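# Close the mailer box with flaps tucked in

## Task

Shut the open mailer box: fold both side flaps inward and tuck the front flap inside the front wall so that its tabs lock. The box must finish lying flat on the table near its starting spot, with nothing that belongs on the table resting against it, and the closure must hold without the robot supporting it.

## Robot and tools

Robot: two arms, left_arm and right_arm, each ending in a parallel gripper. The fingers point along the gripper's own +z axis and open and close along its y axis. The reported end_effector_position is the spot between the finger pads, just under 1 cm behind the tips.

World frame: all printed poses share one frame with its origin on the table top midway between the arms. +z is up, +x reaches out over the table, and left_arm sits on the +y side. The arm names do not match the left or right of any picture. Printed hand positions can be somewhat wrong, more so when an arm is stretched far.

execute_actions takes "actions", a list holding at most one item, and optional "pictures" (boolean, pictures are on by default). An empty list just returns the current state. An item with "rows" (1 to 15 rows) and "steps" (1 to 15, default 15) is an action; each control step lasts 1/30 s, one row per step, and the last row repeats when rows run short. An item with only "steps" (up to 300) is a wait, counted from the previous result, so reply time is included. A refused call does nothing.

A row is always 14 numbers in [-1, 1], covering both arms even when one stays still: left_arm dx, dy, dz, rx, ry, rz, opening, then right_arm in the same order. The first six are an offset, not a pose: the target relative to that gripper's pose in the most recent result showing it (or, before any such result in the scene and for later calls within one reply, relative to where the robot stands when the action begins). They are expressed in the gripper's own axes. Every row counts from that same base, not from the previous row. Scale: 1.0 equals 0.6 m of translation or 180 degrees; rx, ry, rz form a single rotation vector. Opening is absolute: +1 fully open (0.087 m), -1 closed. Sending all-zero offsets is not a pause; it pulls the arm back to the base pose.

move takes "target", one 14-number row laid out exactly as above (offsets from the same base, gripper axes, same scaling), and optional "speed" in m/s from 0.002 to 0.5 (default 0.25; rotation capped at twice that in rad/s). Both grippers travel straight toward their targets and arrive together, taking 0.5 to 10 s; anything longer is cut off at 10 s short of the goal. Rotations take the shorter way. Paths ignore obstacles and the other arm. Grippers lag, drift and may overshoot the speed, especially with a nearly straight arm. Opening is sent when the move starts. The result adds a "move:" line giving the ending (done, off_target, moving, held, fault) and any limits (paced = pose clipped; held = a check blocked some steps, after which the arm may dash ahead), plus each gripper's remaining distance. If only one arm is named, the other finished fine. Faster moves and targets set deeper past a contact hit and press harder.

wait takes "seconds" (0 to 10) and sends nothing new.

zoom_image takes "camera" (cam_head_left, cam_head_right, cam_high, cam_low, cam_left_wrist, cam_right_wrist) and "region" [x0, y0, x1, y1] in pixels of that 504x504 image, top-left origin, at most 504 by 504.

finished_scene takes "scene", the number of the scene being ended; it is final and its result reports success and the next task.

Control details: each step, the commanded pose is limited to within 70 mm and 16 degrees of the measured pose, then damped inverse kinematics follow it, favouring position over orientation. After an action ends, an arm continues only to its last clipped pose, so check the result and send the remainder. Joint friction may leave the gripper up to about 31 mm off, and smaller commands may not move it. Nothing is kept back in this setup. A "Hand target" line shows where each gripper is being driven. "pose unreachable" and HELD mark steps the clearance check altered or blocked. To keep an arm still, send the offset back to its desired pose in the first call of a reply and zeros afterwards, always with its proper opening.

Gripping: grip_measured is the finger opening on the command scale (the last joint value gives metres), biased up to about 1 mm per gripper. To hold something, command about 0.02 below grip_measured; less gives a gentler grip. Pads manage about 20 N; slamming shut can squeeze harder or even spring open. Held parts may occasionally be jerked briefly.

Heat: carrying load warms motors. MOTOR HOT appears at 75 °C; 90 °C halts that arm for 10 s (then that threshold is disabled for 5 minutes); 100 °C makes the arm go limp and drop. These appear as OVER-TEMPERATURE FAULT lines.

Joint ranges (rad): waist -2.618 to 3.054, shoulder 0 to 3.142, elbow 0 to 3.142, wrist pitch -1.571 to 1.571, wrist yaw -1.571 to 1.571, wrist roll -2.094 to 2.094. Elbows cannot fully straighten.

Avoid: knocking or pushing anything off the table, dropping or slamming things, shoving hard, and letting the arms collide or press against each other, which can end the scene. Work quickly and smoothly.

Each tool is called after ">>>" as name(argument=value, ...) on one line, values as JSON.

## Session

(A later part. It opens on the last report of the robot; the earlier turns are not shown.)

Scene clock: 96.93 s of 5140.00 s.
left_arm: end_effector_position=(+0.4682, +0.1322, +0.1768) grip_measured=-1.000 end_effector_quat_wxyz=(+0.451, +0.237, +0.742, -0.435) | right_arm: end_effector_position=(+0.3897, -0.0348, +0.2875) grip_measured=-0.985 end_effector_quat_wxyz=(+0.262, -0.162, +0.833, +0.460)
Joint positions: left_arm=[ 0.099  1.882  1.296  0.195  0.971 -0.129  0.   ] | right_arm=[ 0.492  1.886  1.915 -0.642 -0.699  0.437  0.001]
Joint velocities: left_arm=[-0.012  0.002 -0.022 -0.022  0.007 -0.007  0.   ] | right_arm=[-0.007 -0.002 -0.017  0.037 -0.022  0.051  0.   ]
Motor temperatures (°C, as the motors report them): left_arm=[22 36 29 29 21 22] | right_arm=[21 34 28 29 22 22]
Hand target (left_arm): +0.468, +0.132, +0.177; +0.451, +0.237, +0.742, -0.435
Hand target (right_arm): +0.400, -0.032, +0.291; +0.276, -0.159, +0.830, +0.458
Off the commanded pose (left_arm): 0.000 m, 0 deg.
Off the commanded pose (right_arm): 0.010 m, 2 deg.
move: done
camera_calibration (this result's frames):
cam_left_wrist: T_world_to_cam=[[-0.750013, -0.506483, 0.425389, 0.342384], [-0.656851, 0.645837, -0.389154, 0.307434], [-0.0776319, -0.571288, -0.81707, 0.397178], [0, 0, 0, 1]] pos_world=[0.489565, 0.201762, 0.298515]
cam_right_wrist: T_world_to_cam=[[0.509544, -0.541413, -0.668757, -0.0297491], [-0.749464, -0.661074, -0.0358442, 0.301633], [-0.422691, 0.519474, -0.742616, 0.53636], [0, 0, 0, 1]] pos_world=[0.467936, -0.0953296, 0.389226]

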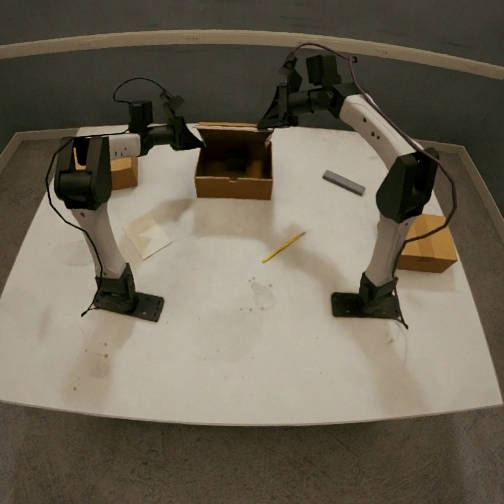

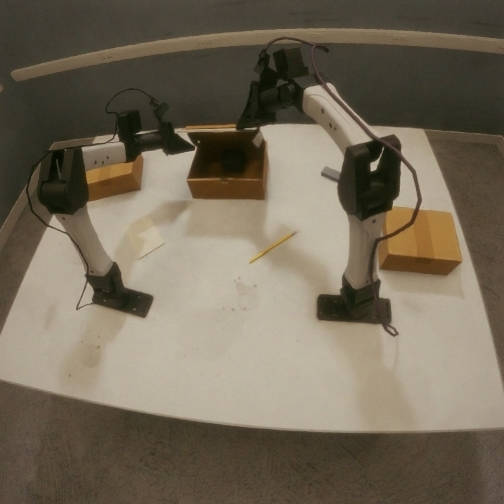

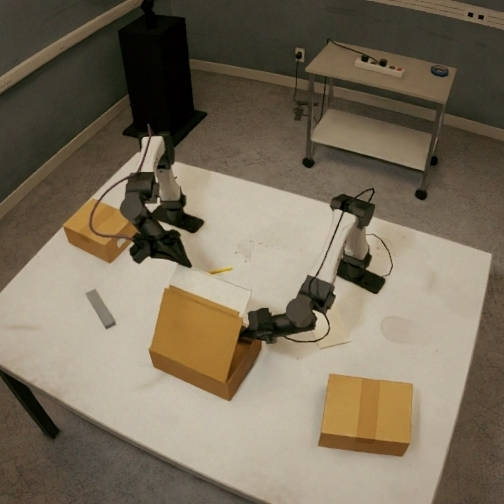

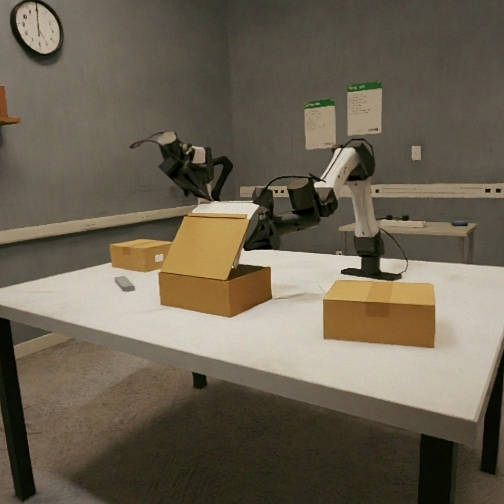

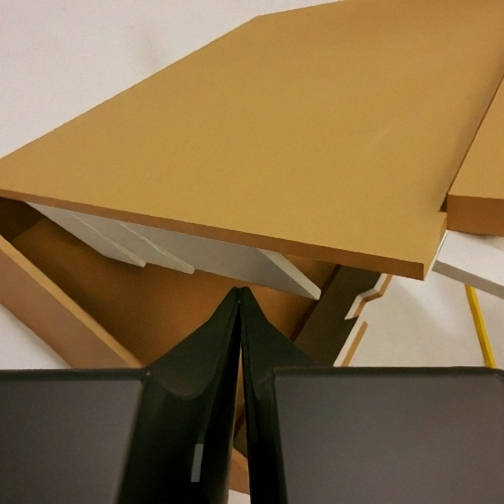

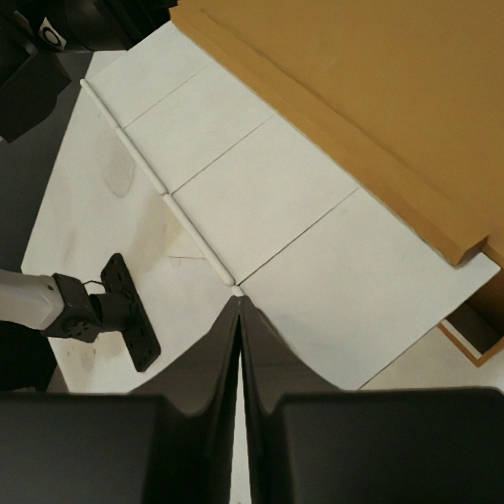

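>>> move(target=[0,0,0,0,0,0,-1, -0.035,0.04,-0.026,0,0,0,-1], speed=0.1)

>>> move(target=[0,0,0,0,0,0,-1, -0.045,0.017,0.086,0,0,0,-1], speed=0.1)

>>> move(target=[0,0,0,0,0,0,-1, 0.117,-0.136,0.088,0,0,0,-1], speed=0.06)

Scene clock: 102.00 s of 5140.00 s.
left_arm: end_effector_position=(+0.4682, +0.1322, +0.1768) grip_measured=-1.000 end_effector_quat_wxyz=(+0.451, +0.237, +0.742, -0.435) | right_arm: end_effector_position=(+0.3884, -0.0355, +0.3211) grip_measured=-0.985 end_effector_quat_wxyz=(+0.261, -0.161, +0.833, +0.460)
Joint positions: left_arm=[ 0.099  1.882  1.296  0.195  0.971 -0.129  0.   ] | right_arm=[ 0.492  1.935  2.125 -0.802 -0.699  0.438  0.001]
Joint velocities: left_arm=[-0.002 -0.002  0.012 -0.095 -0.037  0.037  0.   ] | right_arm=[ 0.007 -0.002 -0.007  0.022  0.007 -0.037  0.   ]
Motor temperatures (°C, as the motors report them): left_arm=[22 37 29 30 21 22] | right_arm=[21 34 29 29 22 22]
Hand target (left_arm): +0.468, +0.132, +0.177; +0.451, +0.237, +0.742, -0.435
Hand target (right_arm): +0.390, -0.035, +0.323; +0.262, -0.162, +0.833, +0.460
Off the commanded pose (left_arm): 0.000 m, 0 deg.
Off the commanded pose (right_arm): 0.003 m, 0 deg.
After step 90, 0.93 s passed at rest.
move: done
camera_calibration (this result's frames):
cam_left_wrist: T_world_to_cam=[[-0.750013, -0.506483, 0.425389, 0.342384], [-0.656851, 0.645837, -0.389154, 0.307434], [-0.0776319, -0.571288, -0.81707, 0.397178], [0, 0, 0, 1]] pos_world=[0.489565, 0.201762, 0.298515]
cam_right_wrist: T_world_to_cam=[[0.508206, -0.541753, -0.6695, -0.00621761], [-0.750157, -0.660328, -0.0351005, 0.301495], [-0.423073, 0.520068, -0.741983, 0.56104], [0, 0, 0, 1]] pos_world=[0.466689, -0.0960616, 0.422702]

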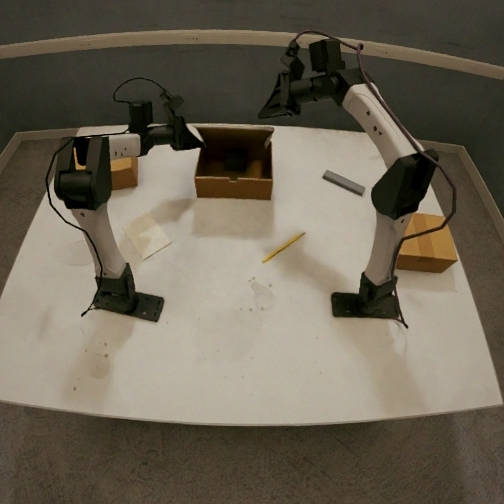

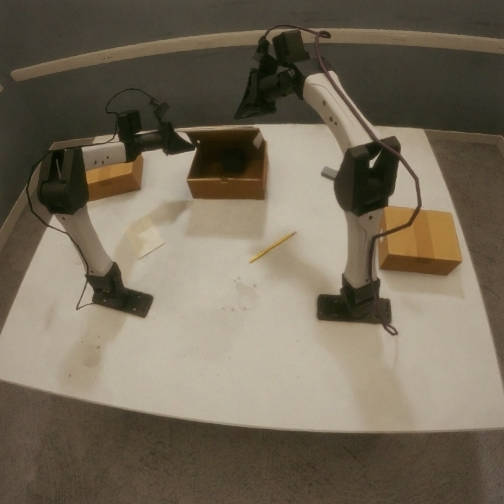

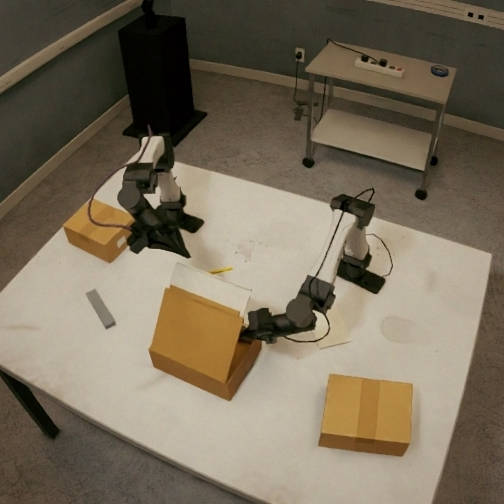

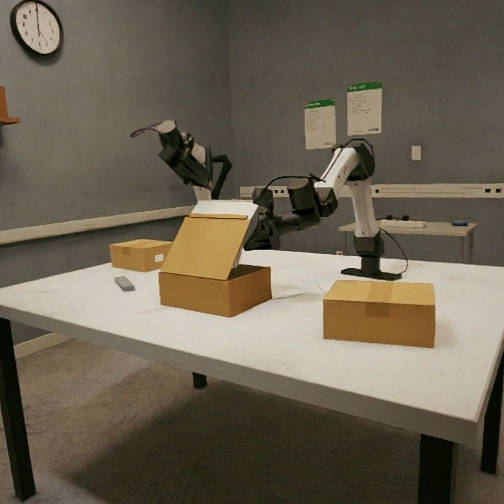

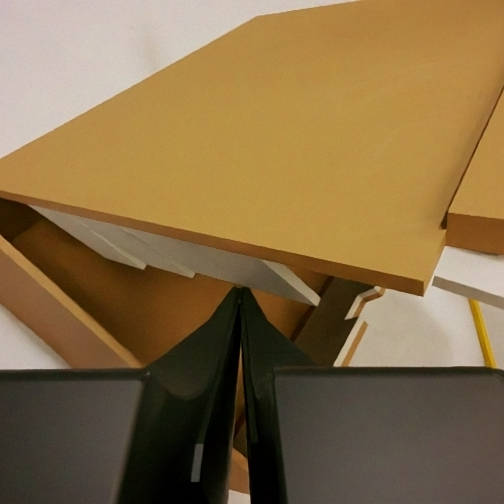

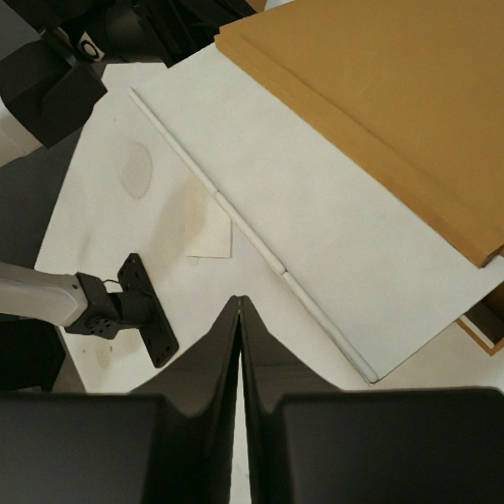

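Scene clock: 103.23 s of 5140.00 s.
left_arm: end_effector_position=(+0.4682, +0.1322, +0.1768) grip_measured=-1.000 end_effector_quat_wxyz=(+0.451, +0.237, +0.742, -0.435) | right_arm: end_effector_position=(+0.4215, +0.0119, +0.3253) grip_measured=-0.985 end_effector_quat_wxyz=(+0.268, -0.164, +0.829, +0.463)
Joint positions: left_arm=[ 0.099  1.882  1.296  0.195  0.971 -0.129  0.   ] | right_arm=[ 0.554  2.246  2.62  -0.941 -0.649  0.482  0.001]
Joint velocities: left_arm=[ 0.012  0.017 -0.002 -0.037  0.007  0.007  0.   ] | right_arm=[-0.007  0.017  0.051 -0.095  0.022  0.022 -0.   ]
Motor temperatures (°C, as the motors report them): left_arm=[22 37 29 30 21 22] | right_arm=[21 34 29 29 22 22]
Hand target (left_arm): +0.468, +0.132, +0.177; +0.451, +0.237, +0.742, -0.435
Hand target (right_arm): +0.421, +0.014, +0.322; +0.263, -0.161, +0.833, +0.460
Off the commanded pose (left_arm): 0.000 m, 0 deg.
Off the commanded pose (right_arm): 0.005 m, 1 deg.
move: done
camera_calibration (this result's frames):
cam_left_wrist: T_world_to_cam=[[-0.750013, -0.506483, 0.425389, 0.342384], [-0.656851, 0.645837, -0.389154, 0.307434], [-0.0776319, -0.571288, -0.81707, 0.397178], [0, 0, 0, 1]] pos_world=[0.489565, 0.201762, 0.298515]
cam_right_wrist: T_world_to_cam=[[0.519742, -0.534858, -0.666179, -0.000569556], [-0.748405, -0.661112, -0.0531042, 0.362905], [-0.412016, 0.526173, -0.743899, 0.549402], [0, 0, 0, 1]] pos_world=[0.498258, -0.0494641, 0.427592]

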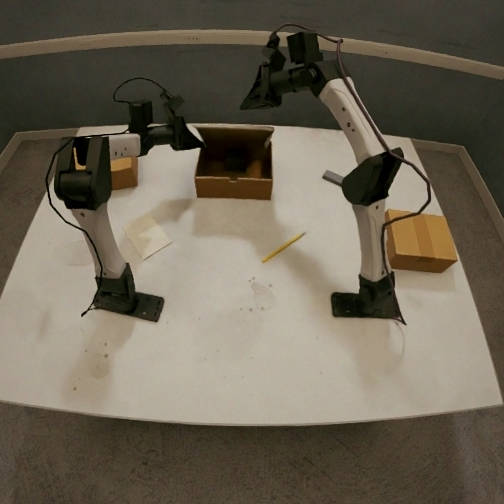

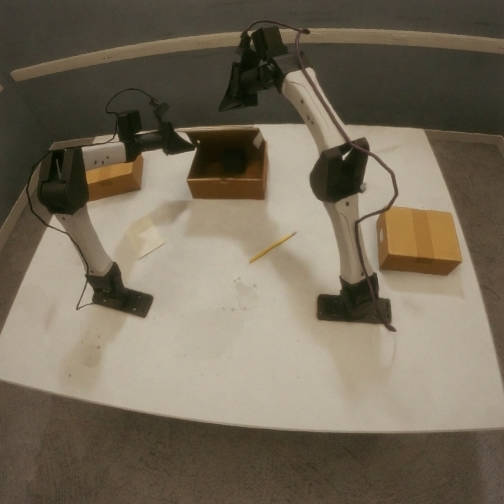

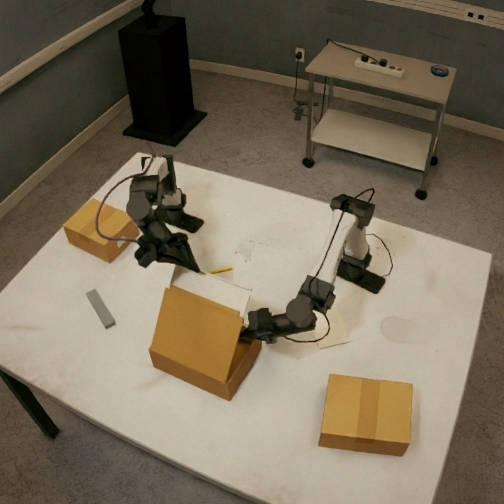

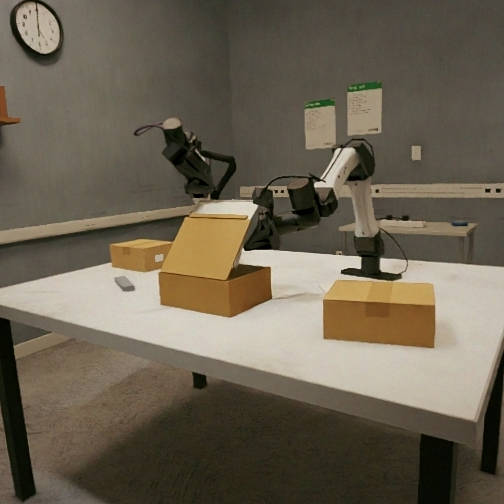

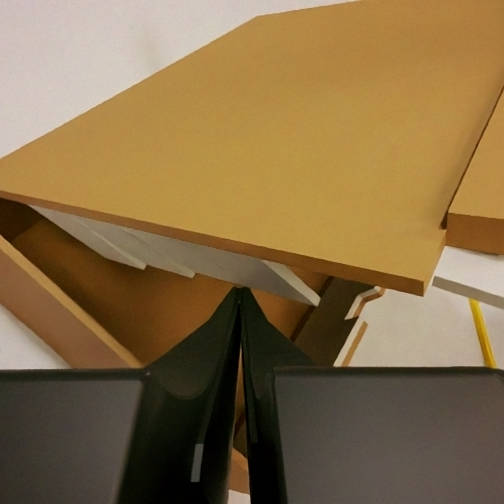

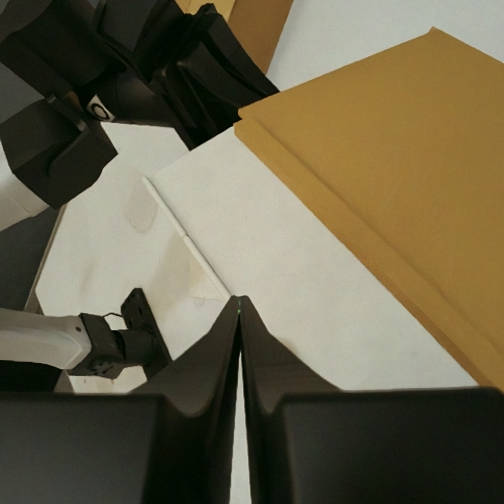

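Scene clock: 105.57 s of 5140.00 s.
left_arm: end_effector_position=(+0.4672, +0.1322, +0.1756) grip_measured=-1.000 end_effector_quat_wxyz=(+0.448, +0.236, +0.744, -0.436) | right_arm: end_effector_position=(+0.4180, +0.0167, +0.2270) grip_measured=-0.985 end_effector_quat_wxyz=(+0.273, -0.181, +0.812, +0.483)
Joint positions: left_arm=[ 0.099  1.882  1.296  0.187  0.972 -0.129  0.   ] | right_arm=[ 0.554  2.032  1.822 -0.314 -0.695  0.481  0.001]
Joint velocities: left_arm=[-0.012  0.007 -0.007  0.022  0.022 -0.066  0.   ] | right_arm=[-0.012  0.007 -0.037 -0.037 -0.051 -0.095 -0.   ]
Motor temperatures (°C, as the motors report them): left_arm=[22 37 30 30 21 22] | right_arm=[21 34 29 29 22 22]
Hand target (left_arm): +0.468, +0.132, +0.177; +0.451, +0.237, +0.743, -0.434
Hand target (right_arm): +0.422, +0.013, +0.205; +0.268, -0.165, +0.829, +0.462
Off the commanded pose (left_arm): 0.001 m, 0 deg.
Off the commanded pose (right_arm): 0.023 m, 4 deg.
move: off_target (right_arm)
camera_calibration (this result's frames):
cam_left_wrist: T_world_to_cam=[[-0.746774, -0.506077, 0.431526, 0.339488], [-0.659638, 0.64641, -0.383446, 0.306584], [-0.0848895, -0.570999, -0.81655, 0.399439], [0, 0, 0, 1]] pos_world=[0.489664, 0.201707, 0.297222]
cam_right_wrist: T_world_to_cam=[[0.557311, -0.485568, -0.673519, -0.076546], [-0.719411, -0.68739, -0.0997166, 0.357105], [-0.414551, 0.54011, -0.732413, 0.470629], [0, 0, 0, 1]] pos_world=[0.494665, -0.0458894, 0.328749]

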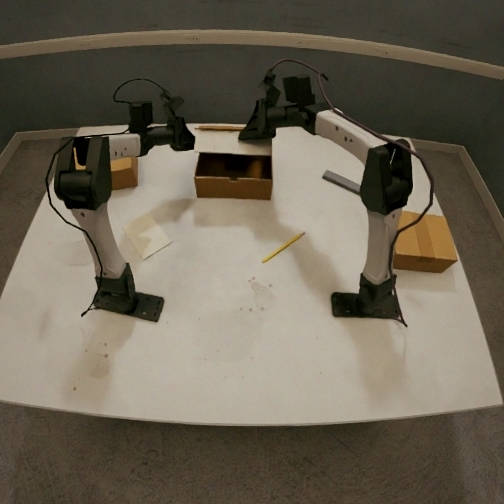

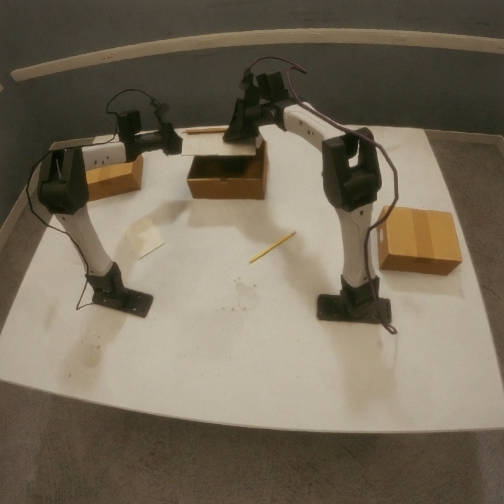

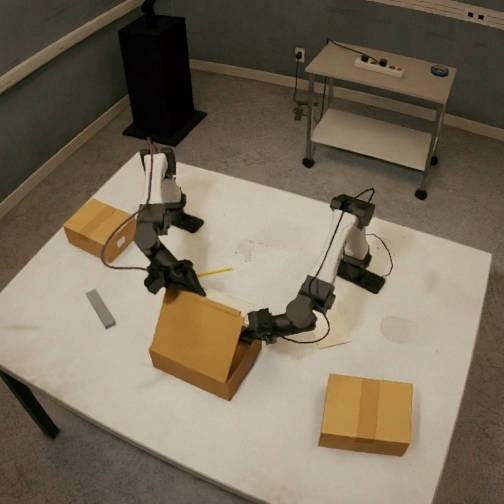

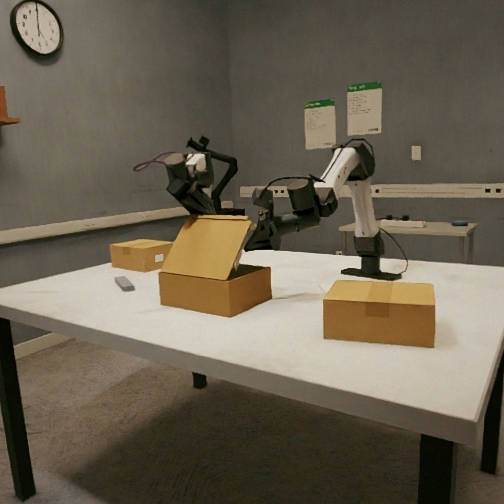

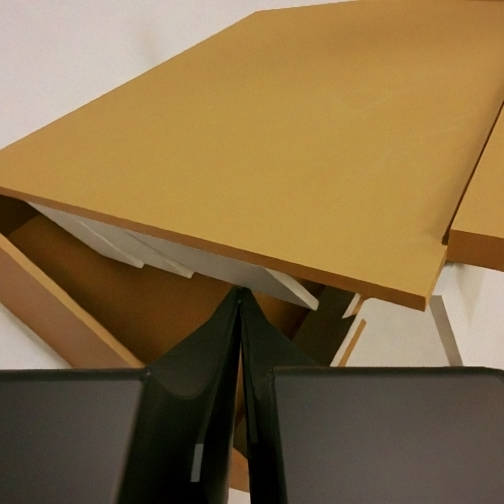

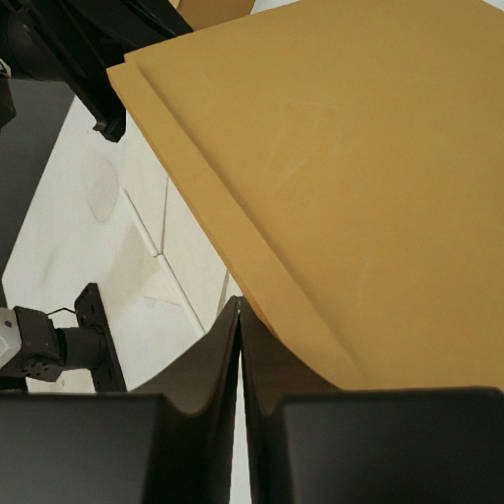

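>>> move(target=[0,0,0,0,0,0,-1, 0.075,0,0,0.22,-0.17,0,-1], speed=0.08)

Scene clock: 113.33 s of 5140.00 s.
left_arm: end_effector_position=(+0.4670, +0.1322, +0.1754) grip_measured=-1.000 end_effector_quat_wxyz=(+0.447, +0.235, +0.745, -0.436) | right_arm: end_effector_position=(+0.3857, +0.0175, +0.2019) grip_measured=-0.985 end_effector_quat_wxyz=(+0.515, +0.045, +0.829, +0.213)
Joint positions: left_arm=[ 0.099  1.882  1.296  0.185  0.972 -0.129  0.   ] | right_arm=[ 0.948  1.793  1.411 -0.07   0.518  0.681  0.001]
Joint velocities: left_arm=[ 0.012  0.017 -0.017  0.037 -0.007 -0.095  0.   ] | right_arm=[-0.002  0.002  0.012 -0.037 -0.037 -0.007  0.   ]
Motor temperatures (°C, as the motors report them): left_arm=[22 37 30 30 21 22] | right_arm=[21 35 29 29 22 22]
Hand target (left_arm): +0.467, +0.132, +0.176; +0.448, +0.236, +0.744, -0.436
Hand target (right_arm): +0.383, +0.015, +0.198; +0.516, +0.049, +0.829, +0.208
Off the commanded pose (left_arm): 0.000 m, 0 deg.
Off the commanded pose (right_arm): 0.005 m, 1 deg.
move: done
camera_calibration (this result's frames):
cam_left_wrist: T_world_to_cam=[[-0.745951, -0.506134, 0.43288, 0.338848], [-0.660367, 0.64646, -0.382105, 0.306442], [-0.0864432, -0.570892, -0.816462, 0.399909], [0, 0, 0, 1]] pos_world=[0.489698, 0.201705, 0.296923]
cam_right_wrist: T_world_to_cam=[[0.130169, -0.913337, -0.385839, 0.039064], [-0.968244, -0.0333213, -0.247777, 0.446274], [0.213447, 0.405839, -0.88867, 0.230034], [0, 0, 0, 1]] pos_world=[0.377917, -0.0428076, 0.330073]

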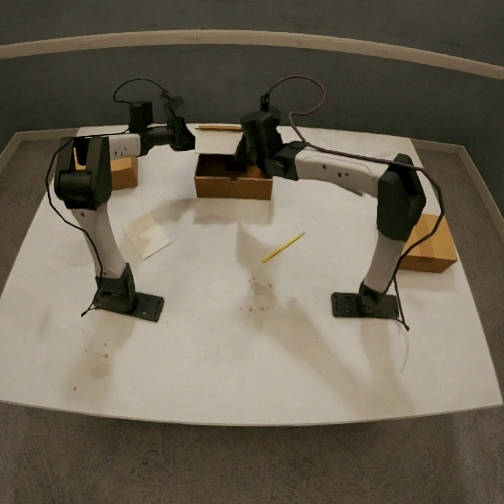

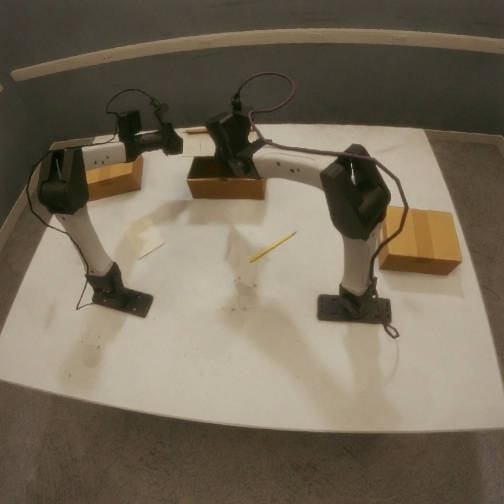

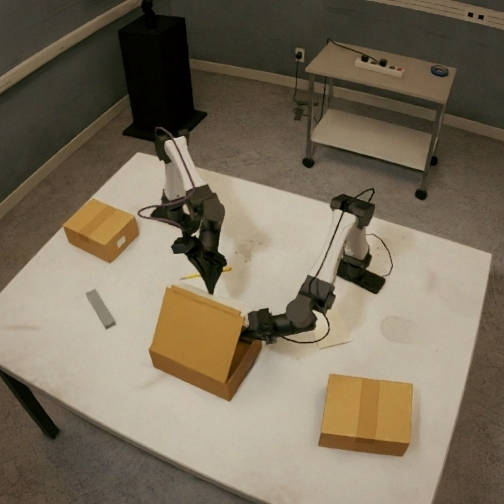

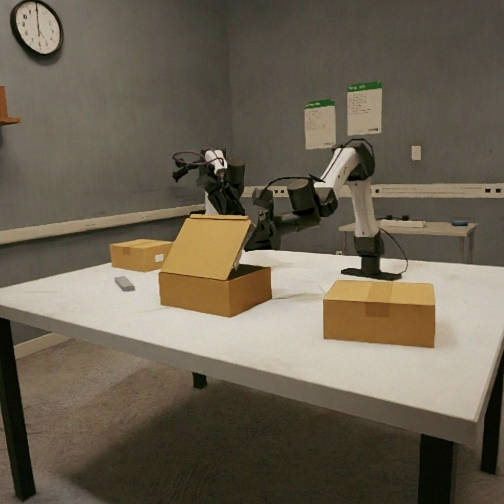

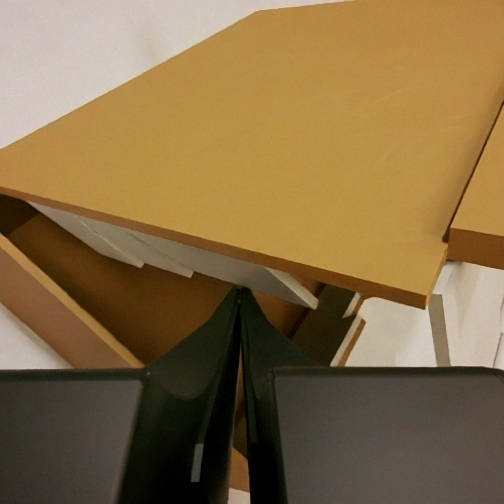

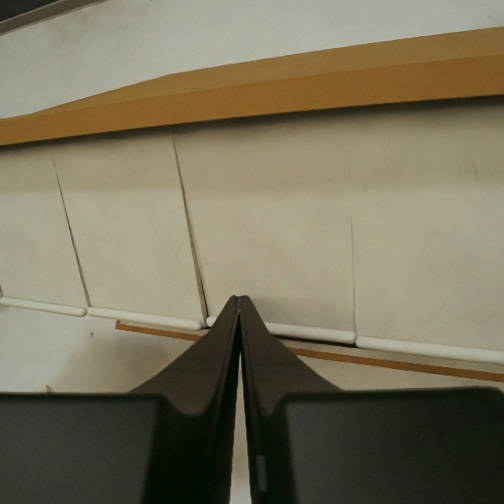

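>>> move(target=[0,0,0,0,0,0,-1, -0.041,-0.03,0.126,0,0,0,-1], speed=0.05)

>>> move(target=[0,0.05,-0.12,0,0,0,-1, 0.06,0.04,-0.17,0,0,0,-1], speed=0.1)

Scene clock: 117.80 s of 5140.00 s.
left_arm: end_effector_position=(+0.4670, +0.1322, +0.1754) grip_measured=-1.000 end_effector_quat_wxyz=(+0.447, +0.235, +0.745, -0.436) | right_arm: end_effector_position=(+0.4558, +0.0166, +0.1878) grip_measured=-0.985 end_effector_quat_wxyz=(+0.510, +0.044, +0.832, +0.213)
Joint positions: left_arm=[ 0.099  1.882  1.296  0.185  0.972 -0.129  0.   ] | right_arm=[ 0.818  1.977  1.601 -0.059  0.394  0.626  0.001]
Joint velocities: left_arm=[ 0.002  0.012 -0.012 -0.051 -0.051 -0.066  0.   ] | right_arm=[-0.007  0.002  0.007  0.007  0.125 -0.007 -0.   ]
Motor temperatures (°C, as the motors report them): left_arm=[22 38 30 30 21 22] | right_arm=[21 35 29 30 22 22]
Hand target (left_arm): +0.467, +0.132, +0.175; +0.447, +0.235, +0.745, -0.436
Hand target (right_arm): +0.465, +0.017, +0.187; +0.515, +0.045, +0.829, +0.213
Off the commanded pose (left_arm): 0.000 m, 0 deg.
Off the commanded pose (right_arm): 0.010 m, 1 deg.
move: done
camera_calibration (this result's frames):
cam_left_wrist: T_world_to_cam=[[-0.745951, -0.506134, 0.43288, 0.338848], [-0.660367, 0.64646, -0.382105, 0.306442], [-0.0864432, -0.570892, -0.816462, 0.399909], [0, 0, 0, 1]] pos_world=[0.489698, 0.201705, 0.296923]
cam_right_wrist: T_world_to_cam=[[0.129083, -0.912839, -0.387379, 0.0244812], [-0.970951, -0.0369771, -0.236406, 0.509883], [0.201476, 0.406642, -0.891095, 0.208791], [0, 0, 0, 1]] pos_world=[0.449844, -0.0437016, 0.316075]

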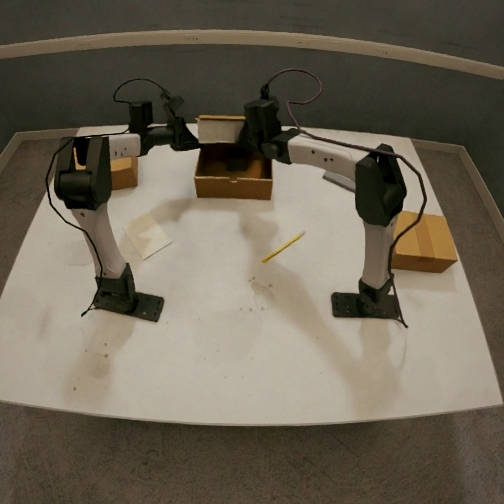

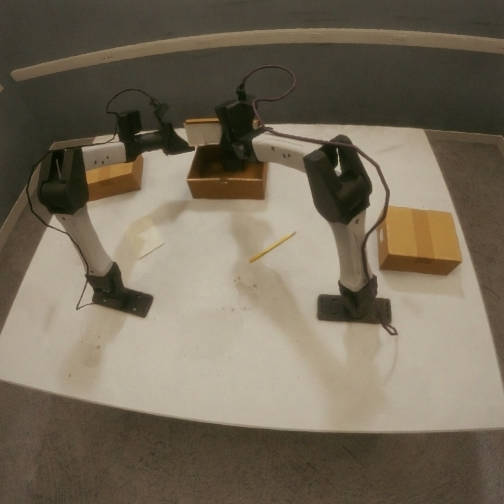

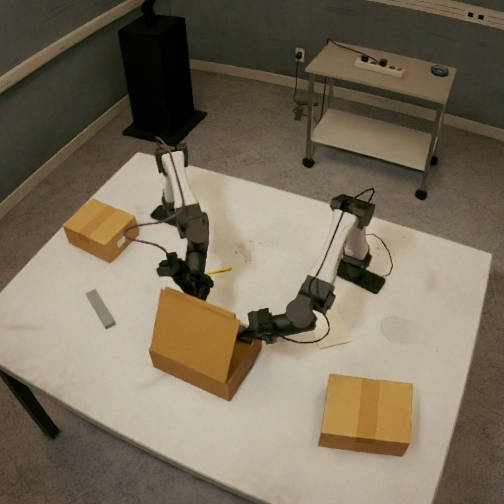

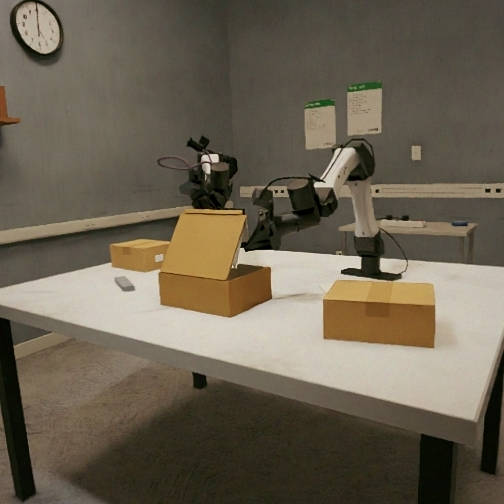

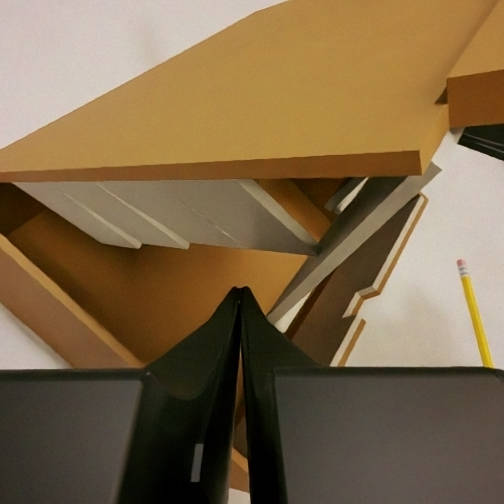

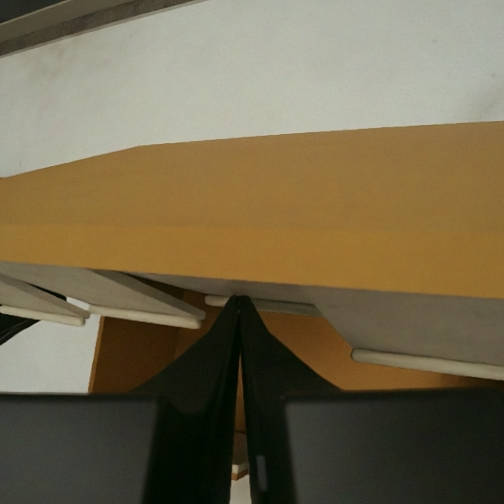

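Scene clock: 119.40 s of 5140.00 s.
left_arm: end_effector_position=(+0.4563, +0.2073, +0.1738) grip_measured=-1.000 end_effector_quat_wxyz=(+0.449, +0.237, +0.744, -0.433) | right_arm: end_effector_position=(+0.3518, +0.0231, +0.2046) grip_measured=-0.985 end_effector_quat_wxyz=(+0.511, +0.039, +0.832, +0.215)
Joint positions: left_arm=[0.286 1.856 1.296 0.009 1.136 0.049 0.   ] | right_arm=[ 1.022  1.734  1.363 -0.106  0.571  0.718  0.001]
Joint velocities: left_arm=[-0.007 -0.007 -0.007 -0.007 -0.007  0.007  0.   ] | right_arm=[ 0.012 -0.022 -0.027 -0.066  0.007  0.022 -0.001]
Motor temperatures (°C, as the motors report them): left_arm=[22 38 30 30 21 22] | right_arm=[21 35 29 30 22 22]
Hand target (left_arm): +0.455, +0.210, +0.178; +0.448, +0.236, +0.745, -0.434
Hand target (right_arm): +0.347, +0.018, +0.206; +0.510, +0.044, +0.832, +0.213
Off the commanded pose (left_arm): 0.005 m, 0 deg.
Off the commanded pose (right_arm): 0.008 m, 1 deg.
move: done
camera_calibration (this result's frames):
cam_left_wrist: T_world_to_cam=[[-0.747964, -0.508587, 0.426484, 0.37207], [-0.658821, 0.646957, -0.38393, 0.249654], [-0.0806546, -0.568143, -0.818968, 0.437856], [0, 0, 0, 1]] pos_world=[0.478087, 0.276479, 0.295758]
cam_right_wrist: T_world_to_cam=[[0.138832, -0.912717, -0.384284, 0.0463478], [-0.969532, -0.0461846, -0.240573, 0.413622], [0.201827, 0.405975, -0.89132, 0.242048], [0, 0, 0, 1]] pos_world=[0.345733, -0.03686, 0.333059]

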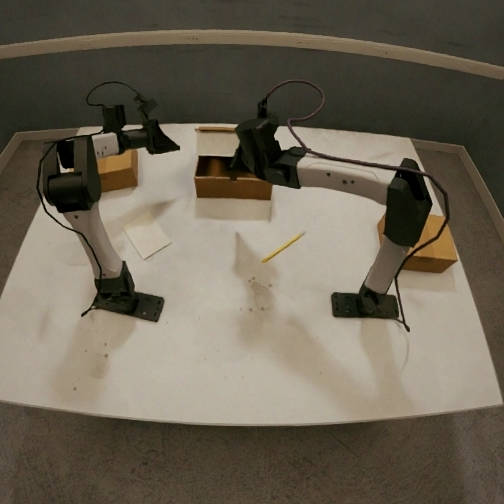

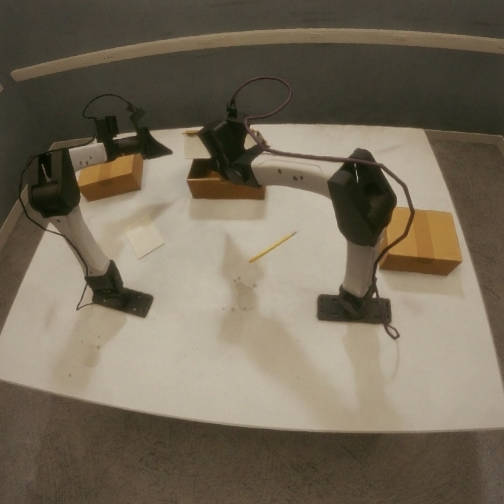

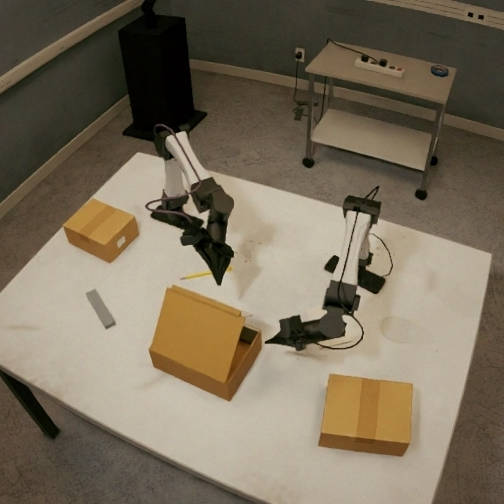

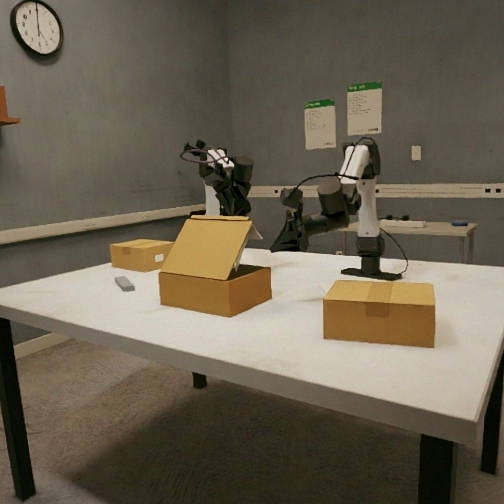

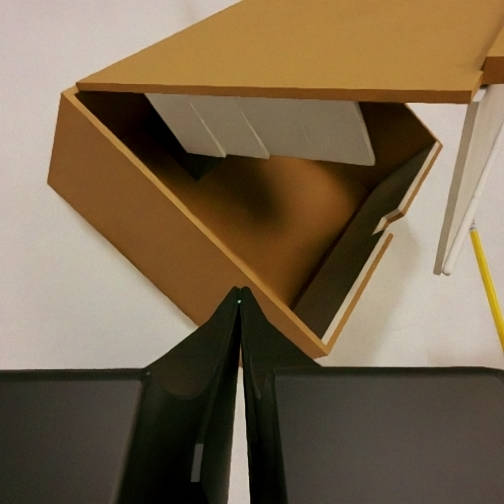

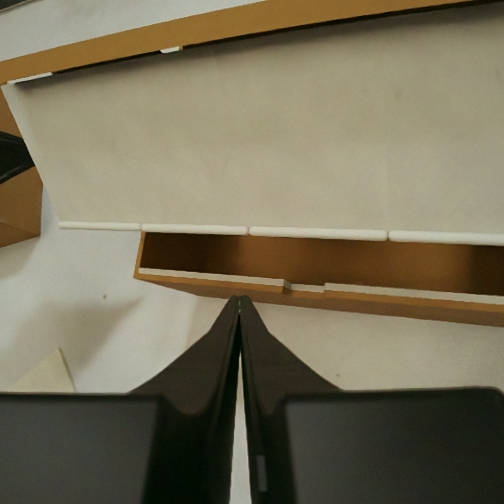

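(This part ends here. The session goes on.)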